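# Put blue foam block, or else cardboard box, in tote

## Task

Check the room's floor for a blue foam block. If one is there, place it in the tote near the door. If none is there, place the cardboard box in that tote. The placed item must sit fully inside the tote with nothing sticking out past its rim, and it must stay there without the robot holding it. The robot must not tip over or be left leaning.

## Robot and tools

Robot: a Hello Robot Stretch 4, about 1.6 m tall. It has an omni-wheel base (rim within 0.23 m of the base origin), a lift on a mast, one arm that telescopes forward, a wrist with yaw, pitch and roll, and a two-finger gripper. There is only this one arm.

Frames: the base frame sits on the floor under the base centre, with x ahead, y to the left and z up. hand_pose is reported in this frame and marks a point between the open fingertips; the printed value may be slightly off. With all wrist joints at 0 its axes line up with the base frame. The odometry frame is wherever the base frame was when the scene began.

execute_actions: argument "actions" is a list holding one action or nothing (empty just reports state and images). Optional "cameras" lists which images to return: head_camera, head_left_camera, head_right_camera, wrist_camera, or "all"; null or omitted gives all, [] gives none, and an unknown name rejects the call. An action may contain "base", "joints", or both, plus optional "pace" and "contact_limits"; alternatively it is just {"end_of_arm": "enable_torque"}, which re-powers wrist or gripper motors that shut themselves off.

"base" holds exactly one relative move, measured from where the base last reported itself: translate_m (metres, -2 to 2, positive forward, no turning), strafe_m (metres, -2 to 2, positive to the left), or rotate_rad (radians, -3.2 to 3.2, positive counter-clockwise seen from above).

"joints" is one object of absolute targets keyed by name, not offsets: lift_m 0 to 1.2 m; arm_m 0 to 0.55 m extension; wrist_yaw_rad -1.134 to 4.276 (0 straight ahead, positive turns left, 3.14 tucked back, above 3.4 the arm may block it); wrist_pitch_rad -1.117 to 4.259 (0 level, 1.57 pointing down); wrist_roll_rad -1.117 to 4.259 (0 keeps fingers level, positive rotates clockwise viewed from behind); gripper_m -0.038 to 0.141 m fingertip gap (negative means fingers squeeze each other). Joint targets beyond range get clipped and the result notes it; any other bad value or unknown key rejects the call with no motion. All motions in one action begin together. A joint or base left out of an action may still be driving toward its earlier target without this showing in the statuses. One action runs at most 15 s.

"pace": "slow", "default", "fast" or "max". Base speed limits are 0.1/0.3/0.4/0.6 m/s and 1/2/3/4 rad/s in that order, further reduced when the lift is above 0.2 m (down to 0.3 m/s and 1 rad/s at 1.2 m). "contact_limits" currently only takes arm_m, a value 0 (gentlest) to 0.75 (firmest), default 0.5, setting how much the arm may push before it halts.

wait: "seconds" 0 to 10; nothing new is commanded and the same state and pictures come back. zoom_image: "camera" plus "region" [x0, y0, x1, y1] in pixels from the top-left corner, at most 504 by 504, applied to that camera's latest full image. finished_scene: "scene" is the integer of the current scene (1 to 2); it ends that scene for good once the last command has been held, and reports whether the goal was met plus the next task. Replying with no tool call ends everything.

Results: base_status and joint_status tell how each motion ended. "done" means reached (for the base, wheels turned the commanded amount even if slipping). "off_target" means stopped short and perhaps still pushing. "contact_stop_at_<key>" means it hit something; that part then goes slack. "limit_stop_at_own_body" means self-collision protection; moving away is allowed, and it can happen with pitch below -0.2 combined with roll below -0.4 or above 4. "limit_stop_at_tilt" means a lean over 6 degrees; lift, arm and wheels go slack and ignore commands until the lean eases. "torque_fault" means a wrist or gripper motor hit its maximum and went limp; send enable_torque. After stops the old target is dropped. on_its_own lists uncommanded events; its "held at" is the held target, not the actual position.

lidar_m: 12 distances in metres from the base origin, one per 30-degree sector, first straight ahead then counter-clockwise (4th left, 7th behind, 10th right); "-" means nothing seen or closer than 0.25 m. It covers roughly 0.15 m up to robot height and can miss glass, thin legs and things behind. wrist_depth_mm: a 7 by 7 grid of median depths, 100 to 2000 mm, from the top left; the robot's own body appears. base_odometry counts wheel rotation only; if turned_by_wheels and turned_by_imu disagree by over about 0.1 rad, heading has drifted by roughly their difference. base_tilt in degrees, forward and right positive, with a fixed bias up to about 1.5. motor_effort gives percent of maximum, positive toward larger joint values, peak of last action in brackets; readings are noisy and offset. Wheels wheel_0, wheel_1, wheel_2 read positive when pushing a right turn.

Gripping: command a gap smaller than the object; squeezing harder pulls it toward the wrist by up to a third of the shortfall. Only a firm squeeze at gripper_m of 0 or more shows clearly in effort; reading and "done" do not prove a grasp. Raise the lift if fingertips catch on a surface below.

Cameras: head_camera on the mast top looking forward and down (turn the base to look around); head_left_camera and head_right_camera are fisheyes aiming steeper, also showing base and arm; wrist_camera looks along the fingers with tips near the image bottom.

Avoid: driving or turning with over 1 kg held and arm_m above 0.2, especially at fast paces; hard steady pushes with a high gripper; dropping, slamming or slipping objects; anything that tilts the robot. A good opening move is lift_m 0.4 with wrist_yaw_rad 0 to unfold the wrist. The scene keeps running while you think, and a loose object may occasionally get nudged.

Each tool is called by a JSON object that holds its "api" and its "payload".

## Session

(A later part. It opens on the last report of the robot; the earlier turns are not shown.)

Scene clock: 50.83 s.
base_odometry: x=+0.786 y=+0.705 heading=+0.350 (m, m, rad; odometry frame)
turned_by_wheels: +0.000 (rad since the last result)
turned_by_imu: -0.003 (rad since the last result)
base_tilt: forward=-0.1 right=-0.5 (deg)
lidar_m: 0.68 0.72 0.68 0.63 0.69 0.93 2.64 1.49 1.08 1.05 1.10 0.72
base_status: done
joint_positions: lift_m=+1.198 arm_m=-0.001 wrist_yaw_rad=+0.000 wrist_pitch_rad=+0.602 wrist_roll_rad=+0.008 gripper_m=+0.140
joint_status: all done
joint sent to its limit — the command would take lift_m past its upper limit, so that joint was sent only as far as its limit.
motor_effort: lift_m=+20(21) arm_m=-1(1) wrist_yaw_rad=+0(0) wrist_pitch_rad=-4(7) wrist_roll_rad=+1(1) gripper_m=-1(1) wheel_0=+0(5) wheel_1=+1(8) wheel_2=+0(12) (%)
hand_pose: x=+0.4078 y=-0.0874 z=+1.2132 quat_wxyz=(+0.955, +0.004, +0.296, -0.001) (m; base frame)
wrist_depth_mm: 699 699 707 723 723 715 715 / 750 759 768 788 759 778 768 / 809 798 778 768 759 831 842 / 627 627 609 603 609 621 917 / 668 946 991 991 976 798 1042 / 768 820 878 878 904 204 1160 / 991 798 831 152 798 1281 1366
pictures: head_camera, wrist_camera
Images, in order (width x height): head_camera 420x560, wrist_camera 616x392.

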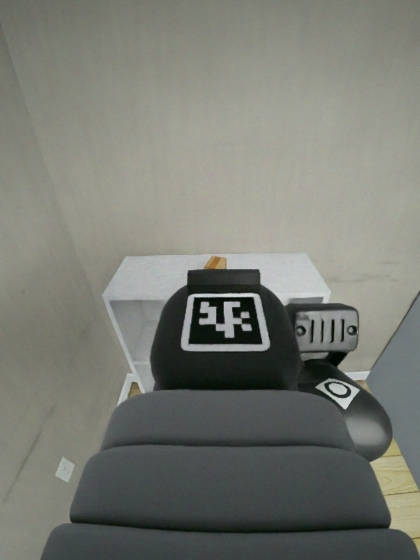

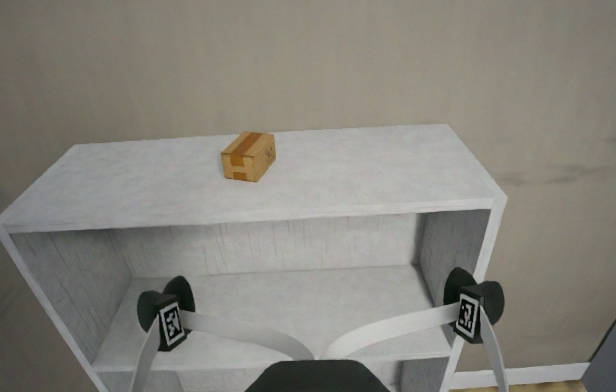

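{"api": "execute_actions", "payload": {"actions": [{"base":{"strafe_m":0.145},"joints":{"wrist_pitch_rad":1.1,"wrist_yaw_rad":-0.35,"arm_m":0.2}}], "cameras": []}}

{"api": "execute_actions", "payload": {"actions": [{"base":{"translate_m":0.3}}], "cameras": ["wrist_camera","head_left_camera","head_right_camera"]}}

Scene clock: 53.20 s.
base_odometry: x=+0.736 y=+0.841 heading=+0.350 (m, m, rad; odometry frame)
turned_by_wheels: +0.000 (rad since the last result)
turned_by_imu: +0.000 (rad since the last result)
base_tilt: forward=+0.1 right=-0.4 (deg)
lidar_m: 0.67 0.71 0.53 0.49 0.52 0.74 2.08 1.73 1.22 1.18 1.26 0.72
base_status: done
joint_positions: lift_m=+1.198 arm_m=+0.199 wrist_yaw_rad=-0.350 wrist_pitch_rad=+1.101 wrist_roll_rad=+0.008 gripper_m=+0.140
joint_status: all done
motor_effort: lift_m=+20(20) arm_m=+6(6) wrist_yaw_rad=+0(6) wrist_pitch_rad=-3(4) wrist_roll_rad=+1(1) gripper_m=+1(0) wheel_0=+0(7) wheel_1=+2(12) wheel_2=+0(1) (%)
hand_pose: x=+0.4627 y=-0.1269 z=+1.1193 quat_wxyz=(+0.839, +0.095, +0.514, -0.150) (m; base frame)
wrist_depth_mm: 445 433 421 424 436 554 1118 / 404 397 404 842 842 699 1281 / 377 759 820 831 820 1537 1366 / 741 778 768 778 1078 1576 1397 / 654 723 750 1336 1366 1397 1397 / 917 707 1281 1336 1336 202 1336 / 976 1255 1255 151 1229 1255 1229
pictures: none
No camera images: the call's "cameras" was empty. Leave "cameras" out to get every camera's image.

Scene clock: 55.67 s.
base_odometry: x=+1.018 y=+0.944 heading=+0.351 (m, m, rad; odometry frame)
turned_by_wheels: +0.000 (rad since the last result)
turned_by_imu: -0.001 (rad since the last result)
base_tilt: forward=+0.0 right=-0.6 (deg)
lidar_m: 0.37 0.41 0.52 0.49 0.52 0.71 2.07 1.72 1.25 1.18 0.59 0.41
base_status: done
joint_positions: lift_m=+1.198 arm_m=+0.199 wrist_yaw_rad=-0.350 wrist_pitch_rad=+1.101 wrist_roll_rad=+0.008 gripper_m=+0.140
joint_status: not commanded
motor_effort: lift_m=+20(20) arm_m=+5(6) wrist_yaw_rad=+1(0) wrist_pitch_rad=-2(2) wrist_roll_rad=+0(1) gripper_m=-3(1) wheel_0=+2(8) wheel_1=+3(7) wheel_2=-2(12) (%)
hand_pose: x=+0.4627 y=-0.1269 z=+1.1193 quat_wxyz=(+0.839, +0.095, +0.514, -0.150) (m; base frame)
wrist_depth_mm: 282 309 338 379 404 413 410 / 317 349 382 387 382 377 370 / 359 362 355 351 347 343 343 / 336 334 325 278 320 319 317 / 309 304 297 272 298 294 294 / 289 283 281 281 278 203 1308 / 271 267 265 151 1182 1229 1229
pictures: head_left_camera, head_right_camera, wrist_camera
Images, in order (width x height): head_left_camera 420x672, head_right_camera 420x672, wrist_camera 616x392.

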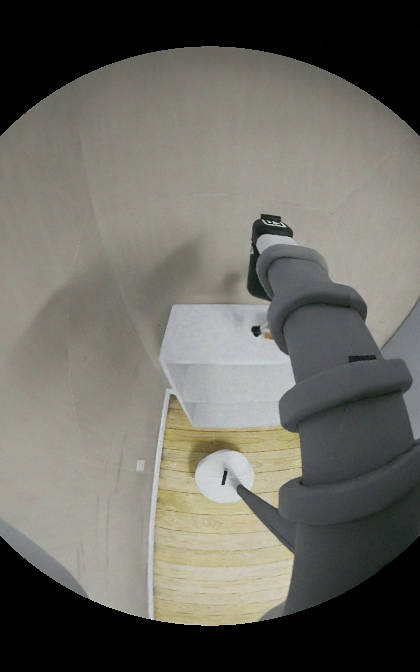

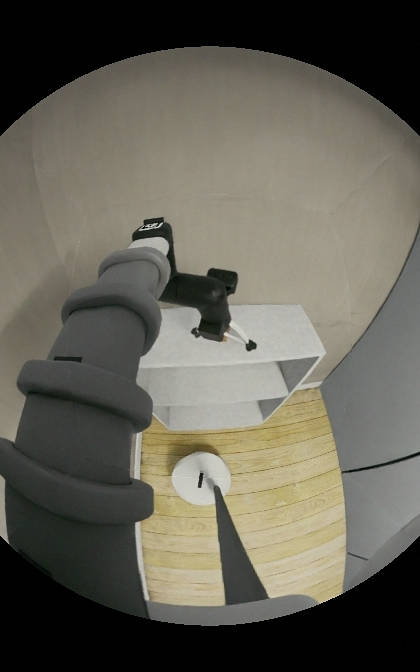

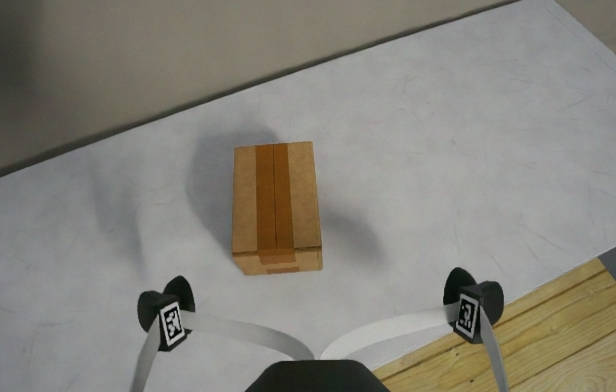

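{"api": "execute_actions", "payload": {"actions": [{"joints":{"arm_m":0.288}}], "cameras": []}}

{"api": "execute_actions", "payload": {"actions": [{"joints":{"lift_m":1.145},"pace":"slow"}], "cameras": ["wrist_camera","head_right_camera"]}}

Scene clock: 57.27 s.
base_odometry: x=+1.018 y=+0.944 heading=+0.351 (m, m, rad; odometry frame)
turned_by_wheels: +0.000 (rad since the last result)
turned_by_imu: +0.000 (rad since the last result)
base_tilt: forward=+0.0 right=-0.4 (deg)
lidar_m: 0.37 0.42 0.51 0.49 0.52 0.73 2.09 1.71 1.23 1.18 0.60 0.42
base_status: not commanded
joint_positions: lift_m=+1.198 arm_m=+0.287 wrist_yaw_rad=-0.350 wrist_pitch_rad=+1.101 wrist_roll_rad=+0.008 gripper_m=+0.140
joint_status: all done
motor_effort: lift_m=+20(20) arm_m=+6(8) wrist_yaw_rad=+1(1) wrist_pitch_rad=-3(3) wrist_roll_rad=+1(1) gripper_m=+1(1) wheel_0=+2(2) wheel_1=+3(3) wheel_2=-2(2) (%)
hand_pose: x=+0.5506 y=-0.1269 z=+1.1193 quat_wxyz=(+0.839, +0.095, +0.514, -0.151) (m; base frame)
wrist_depth_mm: 200 220 238 266 297 347 389 / 224 249 277 315 357 373 373 / 256 287 330 349 347 342 340 / 304 330 330 324 319 317 312 / 309 307 303 250 298 296 291 / 291 282 279 232 271 203 272 / 272 266 265 152 257 255 257
pictures: none
No camera images: the call's "cameras" was empty. Leave "cameras" out to get every camera's image.

Scene clock: 58.60 s.
base_odometry: x=+1.018 y=+0.944 heading=+0.351 (m, m, rad; odometry frame)
turned_by_wheels: +0.000 (rad since the last result)
turned_by_imu: +0.000 (rad since the last result)
base_tilt: forward=+0.2 right=-0.5 (deg)
lidar_m: 0.37 0.40 0.52 0.49 0.52 0.72 2.12 1.70 1.23 1.18 0.59 0.41
base_status: not commanded
joint_positions: lift_m=+1.146 arm_m=+0.287 wrist_yaw_rad=-0.354 wrist_pitch_rad=+1.100 wrist_roll_rad=+0.008 gripper_m=+0.140
joint_status: all done
motor_effort: lift_m=+2(18) arm_m=+6(6) wrist_yaw_rad=+11(12) wrist_pitch_rad=+1(3) wrist_roll_rad=+0(1) gripper_m=+0(0) wheel_0=+2(2) wheel_1=+3(3) wheel_2=-2(2) (%)
hand_pose: x=+0.5504 y=-0.1274 z=+1.0674 quat_wxyz=(+0.839, +0.095, +0.514, -0.152) (m; base frame)
wrist_depth_mm: 200 216 237 265 297 338 349 / 223 248 276 310 322 320 317 / 255 285 301 297 296 291 289 / 286 279 276 276 272 270 266 / 260 257 257 201 247 248 247 / 244 235 238 188 191 200 230 / 228 222 222 149 215 216 216
pictures: head_right_camera, wrist_camera
Images, in order (width x height): head_right_camera 420x672, wrist_camera 616x392.

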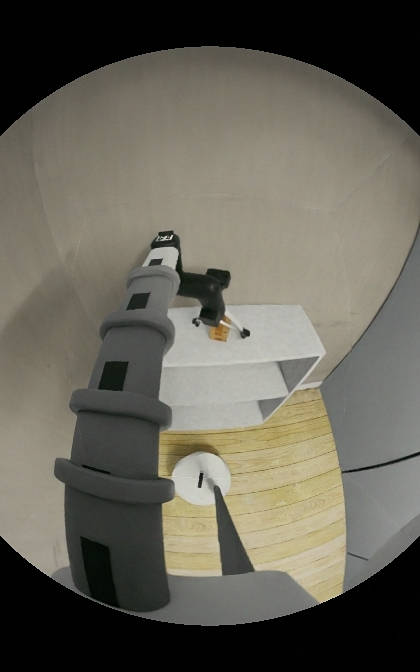

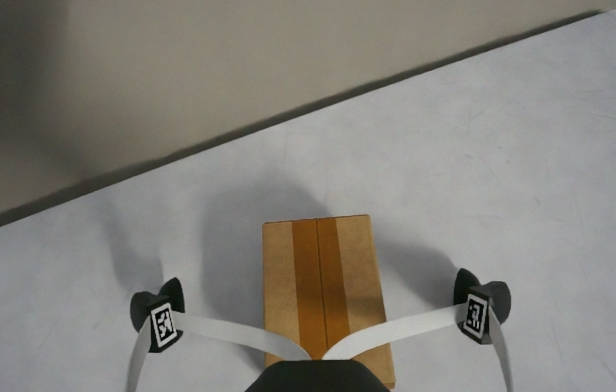

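{"api": "execute_actions", "payload": {"actions": [{"joints":{"lift_m":1.165},"pace":"slow"}], "cameras": []}}

{"api": "execute_actions", "payload": {"actions": [{"joints":{"gripper_m":0.075}}], "cameras": ["wrist_camera","head_right_camera"]}}

Scene clock: 59.70 s.
base_odometry: x=+1.018 y=+0.944 heading=+0.351 (m, m, rad; odometry frame)
turned_by_wheels: +0.000 (rad since the last result)
turned_by_imu: +0.000 (rad since the last result)
base_tilt: forward=+0.0 right=-0.4 (deg)
lidar_m: 0.38 0.40 0.54 0.50 0.52 0.73 2.10 1.73 1.24 1.18 0.61 0.41
base_status: not commanded
joint_positions: lift_m=+1.165 arm_m=+0.287 wrist_yaw_rad=-0.350 wrist_pitch_rad=+1.101 wrist_roll_rad=+0.008 gripper_m=+0.140
joint_status: all done
motor_effort: lift_m=+20(21) arm_m=+6(6) wrist_yaw_rad=+0(12) wrist_pitch_rad=-2(2) wrist_roll_rad=+0(0) gripper_m=-2(1) wheel_0=+2(2) wheel_1=+3(3) wheel_2=-2(2) (%)
hand_pose: x=+0.5506 y=-0.1270 z=+1.0858 quat_wxyz=(+0.839, +0.095, +0.514, -0.151) (m; base frame)
wrist_depth_mm: 200 220 238 267 298 345 357 / 224 249 276 315 330 332 329 / 258 287 312 310 307 303 298 / 294 293 289 285 283 281 278 / 273 272 270 213 258 258 257 / 254 248 246 198 237 202 240 / 238 233 234 151 226 227 226
pictures: none
No camera images: the call's "cameras" was empty. Leave "cameras" out to get every camera's image.

Scene clock: 61.37 s.
base_odometry: x=+1.018 y=+0.944 heading=+0.351 (m, m, rad; odometry frame)
turned_by_wheels: +0.000 (rad since the last result)
turned_by_imu: +0.000 (rad since the last result)
base_tilt: forward=+0.0 right=-0.2 (deg)
lidar_m: 0.38 0.41 0.54 0.49 0.53 0.73 2.09 1.67 1.22 1.18 0.59 0.41
base_status: not commanded
joint_positions: lift_m=+1.165 arm_m=+0.287 wrist_yaw_rad=-0.350 wrist_pitch_rad=+1.101 wrist_roll_rad=+0.008 gripper_m=+0.075
joint_status: all done
motor_effort: lift_m=+20(21) arm_m=+6(6) wrist_yaw_rad=+3(1) wrist_pitch_rad=-2(2) wrist_roll_rad=+0(2) gripper_m=-4(6) wheel_0=+2(3) wheel_1=+3(3) wheel_2=-2(2) (%)
hand_pose: x=+0.5506 y=-0.1270 z=+1.0858 quat_wxyz=(+0.839, +0.095, +0.514, -0.151) (m; base frame)
wrist_depth_mm: 200 219 239 266 297 342 359 / 224 248 278 314 332 330 327 / 259 290 314 310 307 304 301 / 296 293 291 286 283 281 277 / 273 272 268 213 259 259 257 / 254 253 208 199 198 242 241 / 238 236 232 150 224 226 227
pictures: head_right_camera, wrist_camera
Images, in order (width x height): head_right_camera 420x672, wrist_camera 616x392.

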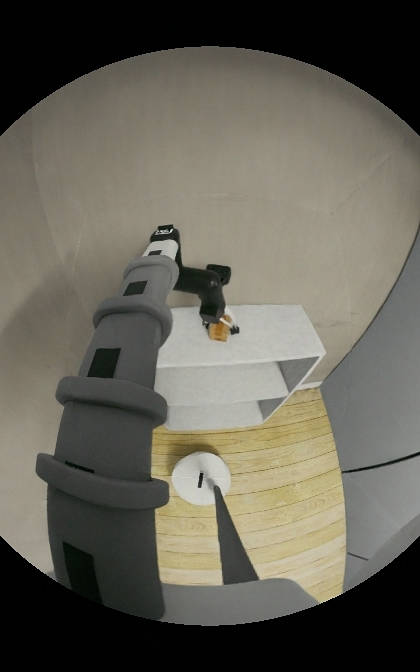

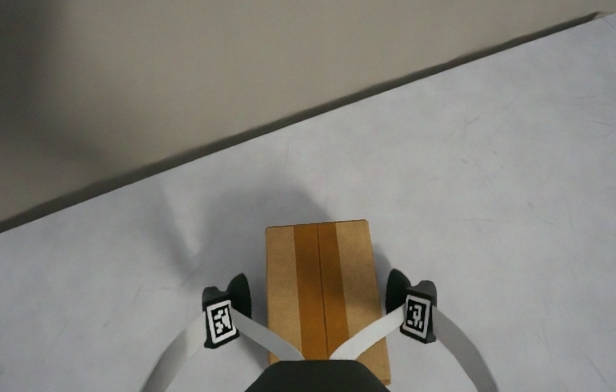

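{"api": "execute_actions", "payload": {"actions": [{"joints":{"gripper_m":0.01,"lift_m":1.158}}], "cameras": ["wrist_camera"]}}

{"api": "execute_actions", "payload": {"actions": [{"joints":{"lift_m":1.198},"pace":"slow"}], "cameras": ["wrist_camera","head_right_camera"]}}

Scene clock: 63.00 s.
base_odometry: x=+1.018 y=+0.944 heading=+0.351 (m, m, rad; odometry frame)
turned_by_wheels: +0.000 (rad since the last result)
turned_by_imu: +0.000 (rad since the last result)
base_tilt: forward=+0.3 right=-0.4 (deg)
lidar_m: 0.38 0.41 0.53 0.49 0.53 0.75 2.11 1.70 1.24 1.18 0.58 0.42
base_status: not commanded
joint_positions: lift_m=+1.158 arm_m=+0.287 wrist_yaw_rad=-0.350 wrist_pitch_rad=+1.101 wrist_roll_rad=+0.008 gripper_m=+0.011
joint_status: all done
motor_effort: lift_m=+15(18) arm_m=+6(6) wrist_yaw_rad=+2(1) wrist_pitch_rad=-1(5) wrist_roll_rad=+1(1) gripper_m=-25(26) wheel_0=+2(2) wheel_1=+3(3) wheel_2=-2(2) (%)
hand_pose: x=+0.5506 y=-0.1269 z=+1.0792 quat_wxyz=(+0.839, +0.095, +0.514, -0.151) (m; base frame)
wrist_depth_mm: 200 219 239 266 297 340 349 / 224 250 277 315 325 322 320 / 258 290 304 301 300 294 291 / 290 287 283 278 277 273 270 / 266 264 260 195 252 252 249 / 247 246 197 181 184 236 234 / 232 223 223 171 216 217 220
pictures: wrist_camera
Images, in order (width x height): wrist_camera 616x392.

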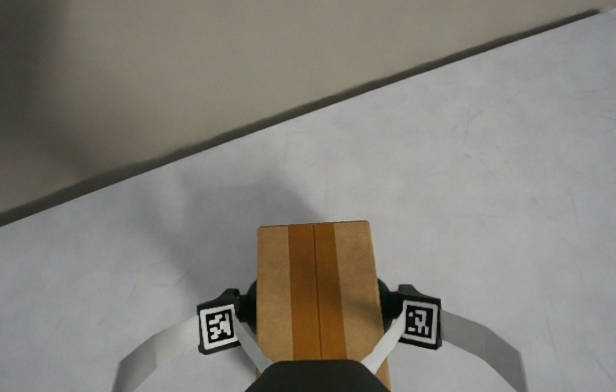

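Scene clock: 64.17 s.
base_odometry: x=+1.018 y=+0.944 heading=+0.351 (m, m, rad; odometry frame)
turned_by_wheels: +0.000 (rad since the last result)
turned_by_imu: +0.000 (rad since the last result)
base_tilt: forward=+0.3 right=-0.4 (deg)
lidar_m: 0.38 0.39 0.52 0.50 0.51 0.72 2.11 1.67 1.23 1.19 0.58 0.41
base_status: not commanded
joint_positions: lift_m=+1.198 arm_m=+0.287 wrist_yaw_rad=-0.350 wrist_pitch_rad=+1.101 wrist_roll_rad=+0.008 gripper_m=+0.011
joint_status: all done
motor_effort: lift_m=+21(22) arm_m=+5(6) wrist_yaw_rad=+0(4) wrist_pitch_rad=-3(3) wrist_roll_rad=+1(1) gripper_m=-24(24) wheel_0=+2(2) wheel_1=+3(3) wheel_2=-2(2) (%)
hand_pose: x=+0.5505 y=-0.1269 z=+1.1187 quat_wxyz=(+0.839, +0.095, +0.515, -0.151) (m; base frame)
wrist_depth_mm: 200 220 239 267 298 345 387 / 224 249 281 314 359 375 370 / 258 290 330 349 343 343 338 / 304 325 327 322 320 317 312 / 309 306 304 196 293 293 291 / 287 285 197 182 185 274 270 / 270 258 258 172 251 253 256
pictures: head_right_camera, wrist_camera
Images, in order (width x height): head_right_camera 420x672, wrist_camera 616x392.

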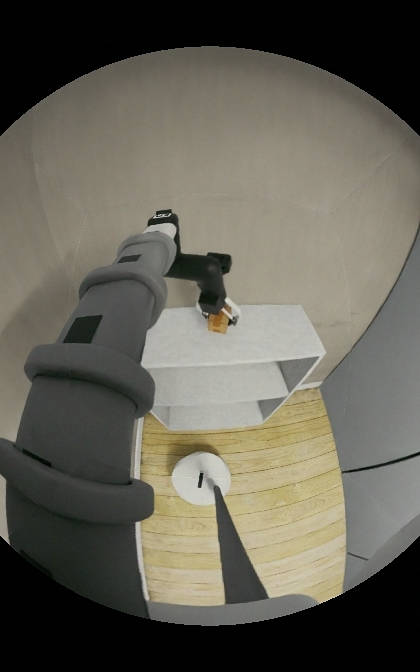

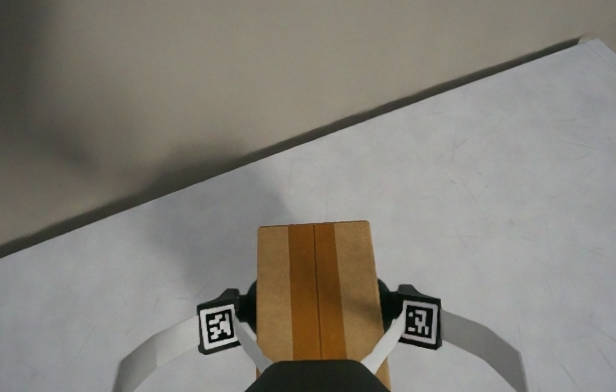

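{"api": "execute_actions", "payload": {"actions": [{"base":{"translate_m":-0.5},"joints":{"arm_m":0.1,"wrist_yaw_rad":0}}], "cameras": []}}

{"api": "execute_actions", "payload": {"actions": [{"base":{"rotate_rad":-3.2},"joints":{"lift_m":0.45}}], "cameras": ["wrist_camera","head_camera"]}}

Scene clock: 67.57 s.
base_odometry: x=+0.548 y=+0.772 heading=+0.350 (m, m, rad; odometry frame)
turned_by_wheels: +0.000 (rad since the last result)
turned_by_imu: -0.001 (rad since the last result)
base_tilt: forward=+0.1 right=-0.7 (deg)
lidar_m: 0.89 0.74 0.53 0.49 0.53 0.73 2.10 1.71 1.23 1.18 1.24 0.92
base_status: done
joint_positions: lift_m=+1.198 arm_m=+0.101 wrist_yaw_rad=+0.000 wrist_pitch_rad=+1.102 wrist_roll_rad=+0.008 gripper_m=+0.011
joint_status: all done
motor_effort: lift_m=+20(21) arm_m=-6(7) wrist_yaw_rad=+0(6) wrist_pitch_rad=-5(4) wrist_roll_rad=+1(0) gripper_m=-25(24) wheel_0=-2(6) wheel_1=-4(8) wheel_2=+1(8) (%)
hand_pose: x=+0.4023 y=-0.0874 z=+1.1187 quat_wxyz=(+0.852, +0.004, +0.523, -0.002) (m; base frame)
wrist_depth_mm: 878 788 960 976 946 904 1060 / 891 931 931 904 891 866 1255 / 878 1255 1255 1430 1397 1397 1499 / 866 1281 1464 1397 1430 1464 1464 / 854 1255 1397 195 1397 1397 1430 / 831 1229 196 182 185 1308 1281 / 831 976 1229 172 1205 1229 1229
pictures: none
No camera images: the call's "cameras" was empty. Leave "cameras" out to get every camera's image.

Scene clock: 72.03 s.
base_odometry: x=+0.548 y=+0.772 heading=-2.849 (m, m, rad; odometry frame)
turned_by_wheels: -3.199 (rad since the last result)
turned_by_imu: -3.150 (rad since the last result)
base_tilt: forward=+0.0 right=-0.5 (deg)
lidar_m: 1.68 1.78 1.27 1.18 1.24 0.96 0.89 0.78 0.53 0.49 0.51 0.67
base_status: done
joint_positions: lift_m=+0.450 arm_m=+0.101 wrist_yaw_rad=+0.000 wrist_pitch_rad=+1.102 wrist_roll_rad=+0.008 gripper_m=+0.011
joint_status: all done
motor_effort: lift_m=+15(19) arm_m=-6(6) wrist_yaw_rad=+1(1) wrist_pitch_rad=-4(5) wrist_roll_rad=+1(1) gripper_m=-23(22) wheel_0=+2(6) wheel_1=+4(9) wheel_2=+4(6) (%)
hand_pose: x=+0.4023 y=-0.0874 z=+0.3711 quat_wxyz=(+0.852, +0.004, +0.523, -0.002) (m; base frame)
wrist_depth_mm: 946 917 904 878 866 788 574 / 842 831 831 798 788 768 591 / 768 750 750 732 732 715 603 / 715 699 676 683 676 668 603 / 654 647 640 195 615 621 597 / 603 591 197 181 184 580 564 / 569 539 549 172 525 535 535
pictures: head_camera, wrist_camera
Images, in order (width x height): head_camera 420x560, wrist_camera 616x392.

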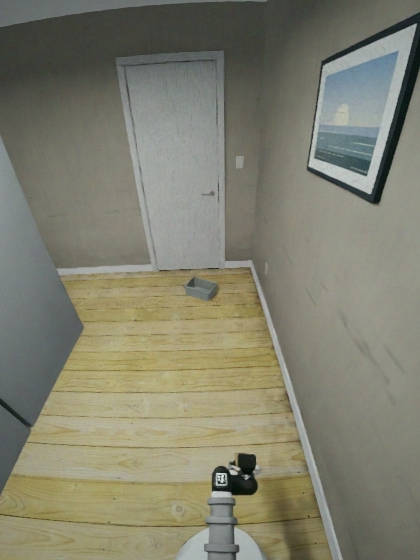

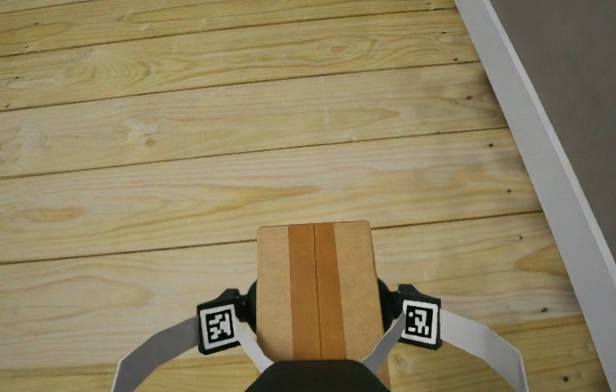

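{"api": "execute_actions", "payload": {"actions": [{"base":{"translate_m":1.3},"pace":"fast"}]}}

Scene clock: 76.70 s.
base_odometry: x=-0.696 y=+0.397 heading=-2.849 (m, m, rad; odometry frame)
turned_by_wheels: +0.000 (rad since the last result)
turned_by_imu: -0.003 (rad since the last result)
base_tilt: forward=+0.0 right=-0.3 (deg)
lidar_m: 0.61 0.70 1.69 1.24 1.30 1.74 2.19 0.65 0.43 0.39 0.44 0.60
base_status: done
joint_positions: lift_m=+0.450 arm_m=+0.101 wrist_yaw_rad=+0.000 wrist_pitch_rad=+1.102 wrist_roll_rad=+0.008 gripper_m=+0.011
joint_status: not commanded
motor_effort: lift_m=+16(15) arm_m=-6(5) wrist_yaw_rad=+0(0) wrist_pitch_rad=-5(5) wrist_roll_rad=+0(1) gripper_m=-23(24) wheel_0=+1(8) wheel_1=+3(11) wheel_2=+2(14) (%)
hand_pose: x=+0.4023 y=-0.0874 z=+0.3711 quat_wxyz=(+0.852, +0.004, +0.523, -0.002) (m; base frame)
wrist_depth_mm: 931 904 904 878 891 683 484 / 854 715 820 798 809 676 496 / 683 759 715 732 741 707 500 / 699 676 676 683 683 654 517 / 654 640 640 195 615 609 517 / 603 603 196 182 184 574 521 / 564 549 549 172 525 530 530
pictures: head_camera, head_left_camera, head_right_camera, wrist_camera
Images, in order (width x height): head_camera 420x560, head_left_camera 420x672, head_right_camera 420x672, wrist_camera 616x392.

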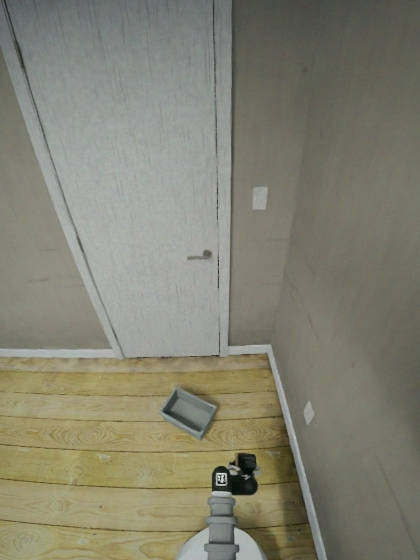

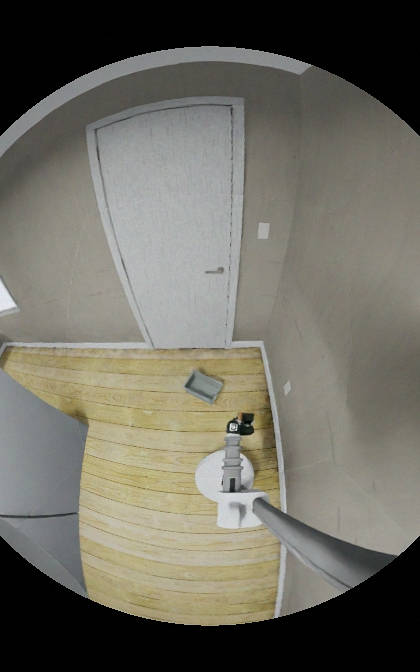

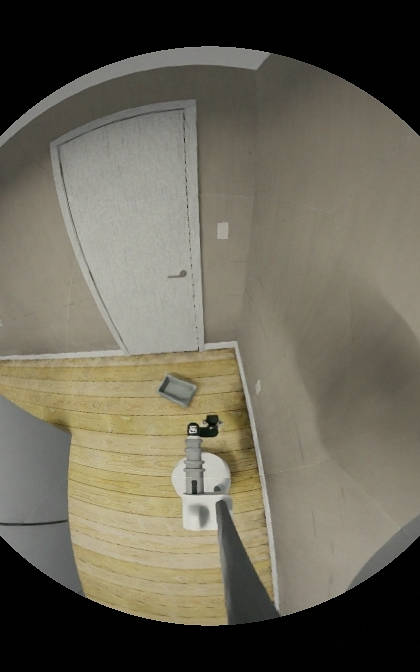

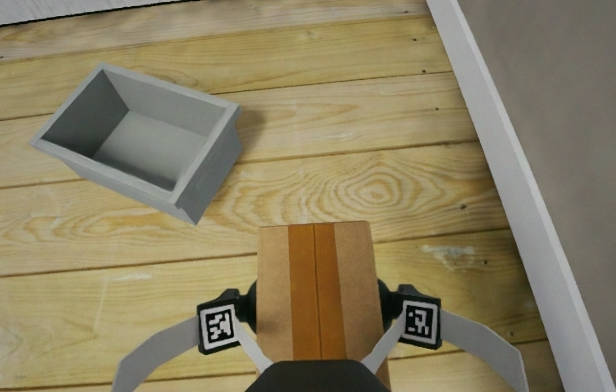

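{"api": "execute_actions", "payload": {"actions": [{"base":{"strafe_m":0.315},"joints":{"wrist_yaw_rad":-0.5,"arm_m":0.4,"lift_m":0.38}}]}}

Scene clock: 79.57 s.
base_odometry: x=-0.605 y=+0.096 heading=-2.848 (m, m, rad; odometry frame)
turned_by_wheels: +0.000 (rad since the last result)
turned_by_imu: +0.000 (rad since the last result)
base_tilt: forward=+0.1 right=-0.4 (deg)
lidar_m: 0.65 1.24 1.69 0.91 0.96 1.31 2.22 1.13 0.76 0.73 0.77 0.62
base_status: done
joint_positions: lift_m=+0.380 arm_m=+0.399 wrist_yaw_rad=-0.500 wrist_pitch_rad=+1.101 wrist_roll_rad=+0.008 gripper_m=+0.011
joint_status: all done
motor_effort: lift_m=+15(16) arm_m=+6(6) wrist_yaw_rad=+0(4) wrist_pitch_rad=-4(7) wrist_roll_rad=+1(1) gripper_m=-25(25) wheel_0=+0(9) wheel_1=+2(11) wheel_2=+0(3) (%)
hand_pose: x=+0.6425 y=-0.1393 z=+0.3011 quat_wxyz=(+0.825, +0.133, +0.506, -0.213) (m; base frame)
wrist_depth_mm: 574 661 750 778 768 741 615 / 640 707 723 707 707 691 647 / 654 668 661 647 640 634 634 / 621 609 512 508 585 591 580 / 580 525 559 195 544 544 539 / 525 492 196 182 184 504 500 / 496 382 473 172 473 466 473
pictures: head_camera, head_left_camera, head_right_camera, wrist_camera
Images, in order (width x height): head_camera 420x560, head_left_camera 420x672, head_right_camera 420x672, wrist_camera 616x392.

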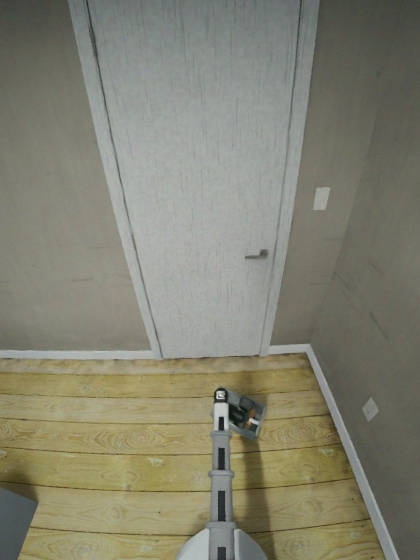

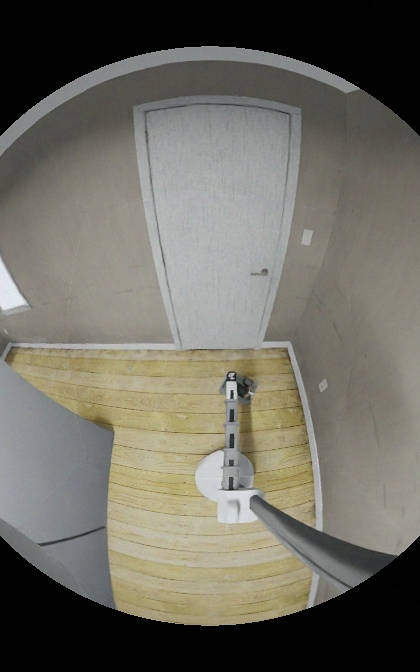

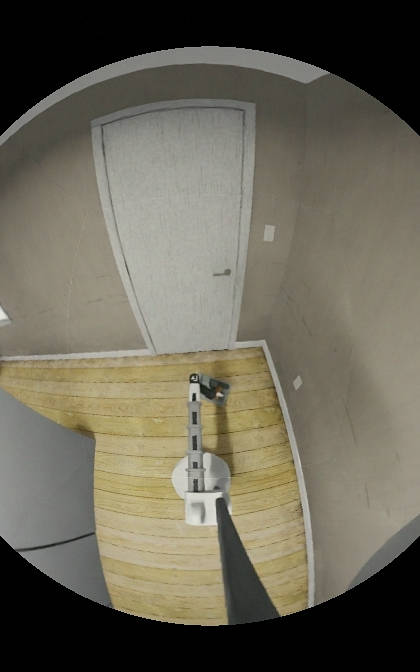

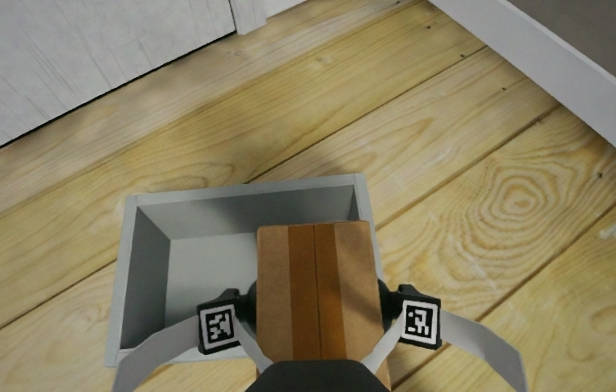

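{"api": "execute_actions", "payload": {"actions": [{"base":{"strafe_m":0.025},"joints":{"arm_m":0.52,"lift_m":0.3}}]}}

Scene clock: 81.20 s.
base_odometry: x=-0.598 y=+0.072 heading=-2.848 (m, m, rad; odometry frame)
turned_by_wheels: +0.000 (rad since the last result)
turned_by_imu: +0.000 (rad since the last result)
base_tilt: forward=+0.2 right=-0.6 (deg)
lidar_m: 0.66 1.23 1.69 0.92 0.95 1.28 2.21 1.16 0.79 0.73 0.79 0.63
base_status: done
joint_positions: lift_m=+0.300 arm_m=+0.519 wrist_yaw_rad=-0.500 wrist_pitch_rad=+1.101 wrist_roll_rad=+0.008 gripper_m=+0.011
joint_status: all done
motor_effort: lift_m=+15(14) arm_m=+6(6) wrist_yaw_rad=+0(1) wrist_pitch_rad=-4(6) wrist_roll_rad=+0(2) gripper_m=-25(24) wheel_0=+0(9) wheel_1=+1(8) wheel_2=+0(1) (%)
hand_pose: x=+0.7625 y=-0.1393 z=+0.2211 quat_wxyz=(+0.825, +0.133, +0.506, -0.213) (m; base frame)
wrist_depth_mm: 469 535 609 647 654 647 615 / 517 591 609 609 597 585 580 / 554 559 554 554 544 539 535 / 525 517 517 508 504 500 492 / 484 477 375 196 379 445 455 / 449 439 196 182 184 355 427 / 418 304 399 172 392 307 399
pictures: head_camera, head_left_camera, head_right_camera, wrist_camera
Images, in order (width x height): head_camera 420x560, head_left_camera 420x672, head_right_camera 420x672, wrist_camera 616x392.

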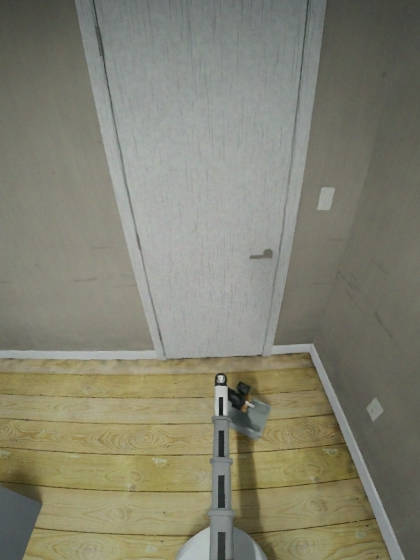

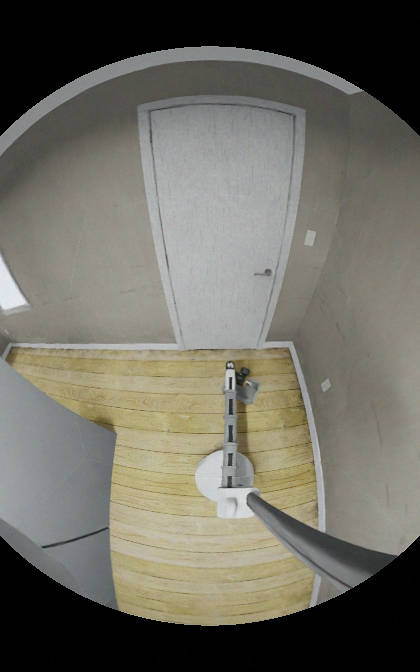

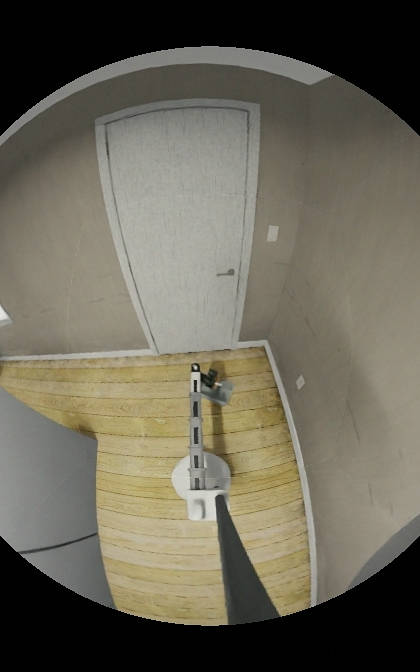

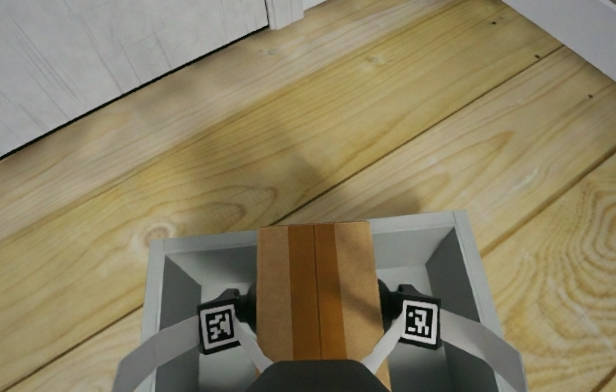

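{"api": "execute_actions", "payload": {"actions": [{"joints":{"lift_m":0.15}}], "cameras": ["wrist_camera","head_camera"]}}

Scene clock: 83.80 s.
base_odometry: x=-0.598 y=+0.072 heading=-2.848 (m, m, rad; odometry frame)
turned_by_wheels: +0.000 (rad since the last result)
turned_by_imu: -0.001 (rad since the last result)
base_tilt: forward=+0.1 right=-0.6 (deg)
lidar_m: 0.73 1.25 1.66 0.91 0.93 1.27 2.22 1.17 0.78 0.74 0.77 0.62
base_status: not commanded
joint_positions: lift_m=+0.150 arm_m=+0.519 wrist_yaw_rad=-0.500 wrist_pitch_rad=+1.101 wrist_roll_rad=+0.008 gripper_m=+0.011
joint_status: all done
motor_effort: lift_m=+15(15) arm_m=+6(5) wrist_yaw_rad=-1(0) wrist_pitch_rad=-5(4) wrist_roll_rad=+0(1) gripper_m=-23(23) wheel_0=-1(0) wheel_1=+1(1) wheel_2=+0(0) (%)
hand_pose: x=+0.7625 y=-0.1393 z=+0.0711 quat_wxyz=(+0.825, +0.133, +0.506, -0.213) (m; base frame)
wrist_depth_mm: 452 452 452 442 430 427 424 / 418 410 404 397 394 389 387 / 379 375 224 223 224 228 216 / 222 247 262 273 285 268 207 / 198 285 309 196 301 291 211 / 187 272 196 182 184 276 216 / 183 217 267 172 260 247 219
pictures: head_camera, wrist_camera
Images, in order (width x height): head_camera 420x560, wrist_camera 616x392.

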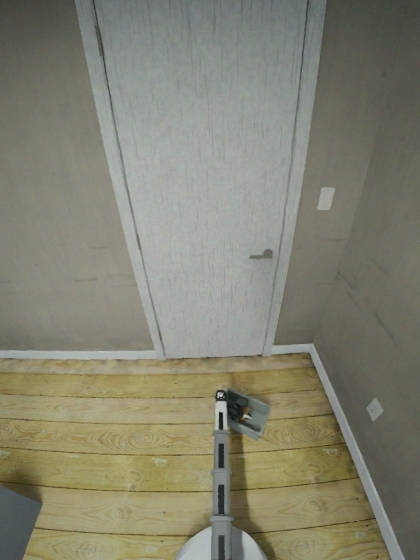

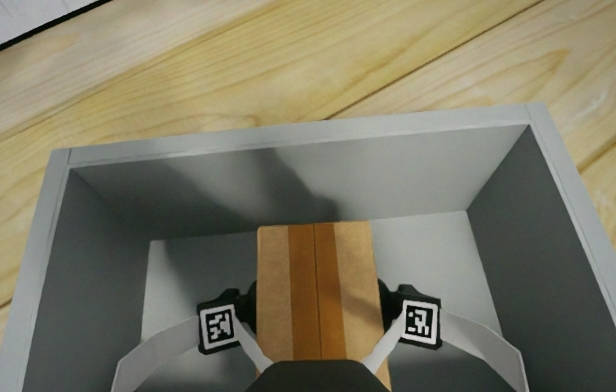

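{"api": "execute_actions", "payload": {"actions": [{"joints":{"lift_m":0.112},"pace":"slow"}], "cameras": ["wrist_camera"]}}

{"api": "execute_actions", "payload": {"actions": [{"joints":{"gripper_m":0.09},"pace":"slow"}], "cameras": ["wrist_camera"]}}

{"api": "execute_actions", "payload": {"actions": [{"joints":{"lift_m":0.4}}], "cameras": ["wrist_camera","head_camera"]}}

Scene clock: 85.20 s.
base_odometry: x=-0.598 y=+0.072 heading=-2.848 (m, m, rad; odometry frame)
turned_by_wheels: +0.000 (rad since the last result)
turned_by_imu: +0.000 (rad since the last result)
base_tilt: forward=+0.1 right=-0.3 (deg)
lidar_m: 0.73 1.23 1.65 0.91 0.95 1.27 2.23 1.19 0.78 0.74 0.79 0.63
base_status: not commanded
joint_positions: lift_m=+0.112 arm_m=+0.519 wrist_yaw_rad=-0.500 wrist_pitch_rad=+1.101 wrist_roll_rad=+0.008 gripper_m=+0.011
joint_status: all done
motor_effort: lift_m=+15(16) arm_m=+5(6) wrist_yaw_rad=+0(1) wrist_pitch_rad=-4(5) wrist_roll_rad=+1(1) gripper_m=-24(26) wheel_0=-1(1) wheel_1=+1(1) wheel_2=+0(0) (%)
hand_pose: x=+0.7625 y=-0.1393 z=+0.0332 quat_wxyz=(+0.825, +0.133, +0.506, -0.213) (m; base frame)
wrist_depth_mm: 402 397 389 384 382 373 368 / 364 359 189 189 189 189 187 / 186 199 206 212 220 227 202 / 196 247 260 273 277 267 206 / 193 267 272 195 264 262 211 / 186 252 196 182 184 245 216 / 182 218 232 172 227 227 218
pictures: wrist_camera
Images, in order (width x height): wrist_camera 616x392.

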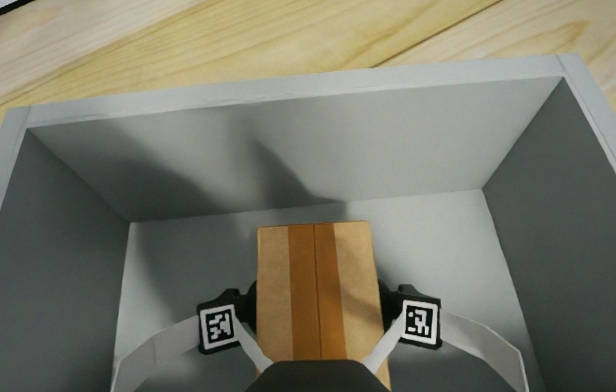

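Scene clock: 88.27 s.
base_odometry: x=-0.598 y=+0.072 heading=-2.848 (m, m, rad; odometry frame)
turned_by_wheels: +0.000 (rad since the last result)
turned_by_imu: -0.001 (rad since the last result)
base_tilt: forward=+0.1 right=-0.6 (deg)
lidar_m: 0.74 1.23 1.68 0.91 0.92 1.28 2.23 1.18 0.80 0.75 0.79 0.64
base_status: not commanded
joint_positions: lift_m=+0.112 arm_m=+0.519 wrist_yaw_rad=-0.500 wrist_pitch_rad=+1.101 wrist_roll_rad=+0.008 gripper_m=+0.090
joint_status: all done
motor_effort: lift_m=+15(15) arm_m=+6(5) wrist_yaw_rad=+0(0) wrist_pitch_rad=-3(4) wrist_roll_rad=+0(1) gripper_m=-1(23) wheel_0=-1(0) wheel_1=+1(1) wheel_2=+0(0) (%)
hand_pose: x=+0.7625 y=-0.1393 z=+0.0332 quat_wxyz=(+0.825, +0.133, +0.506, -0.213) (m; base frame)
wrist_depth_mm: 402 394 392 384 384 373 368 / 364 362 190 188 188 189 189 / 186 200 206 213 220 227 202 / 196 248 260 273 279 267 208 / 191 267 272 218 265 260 212 / 186 253 215 202 201 244 216 / 182 235 236 145 229 229 218
pictures: wrist_camera
Images, in order (width x height): wrist_camera 616x392.

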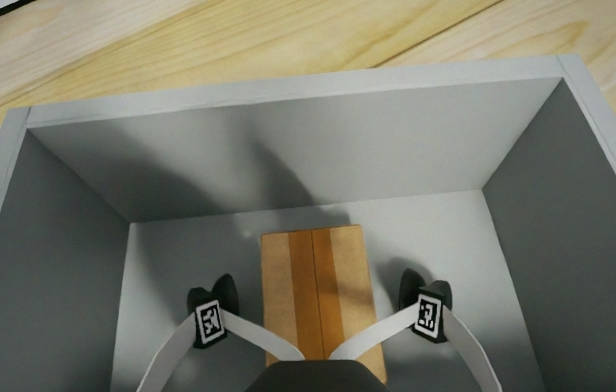

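Scene clock: 90.50 s.
base_odometry: x=-0.598 y=+0.072 heading=-2.848 (m, m, rad; odometry frame)
turned_by_wheels: +0.000 (rad since the last result)
turned_by_imu: -0.001 (rad since the last result)
base_tilt: forward=+0.1 right=-0.4 (deg)
lidar_m: 0.64 1.24 1.67 0.91 0.95 1.27 2.22 1.19 0.78 0.75 0.77 0.63
base_status: not commanded
joint_positions: lift_m=+0.400 arm_m=+0.519 wrist_yaw_rad=-0.500 wrist_pitch_rad=+1.101 wrist_roll_rad=+0.008 gripper_m=+0.090
joint_status: all done
motor_effort: lift_m=+20(23) arm_m=+6(5) wrist_yaw_rad=+1(0) wrist_pitch_rad=-4(3) wrist_roll_rad=+1(1) gripper_m=-4(3) wheel_0=-1(1) wheel_1=+1(1) wheel_2=+0(0) (%)
hand_pose: x=+0.7625 y=-0.1393 z=+0.3207 quat_wxyz=(+0.825, +0.133, +0.506, -0.213) (m; base frame)
wrist_depth_mm: 462 539 615 715 798 759 634 / 517 591 699 732 723 715 676 / 580 661 691 661 661 661 661 / 634 640 627 621 621 609 603 / 609 585 591 580 473 574 559 / 549 549 216 525 220 521 521 / 521 512 484 145 492 413 496
pictures: head_camera, wrist_camera
Images, in order (width x height): head_camera 420x560, wrist_camera 616x392.

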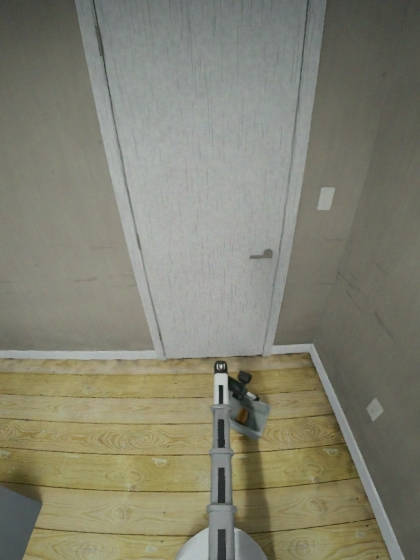

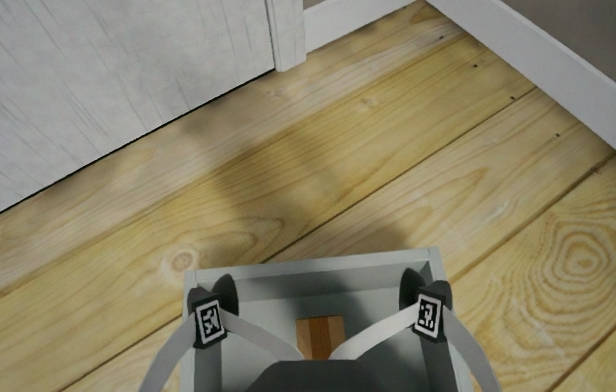

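{"api": "finished_scene", "payload": {"scene": 1}}

The scene is finished: the task was done.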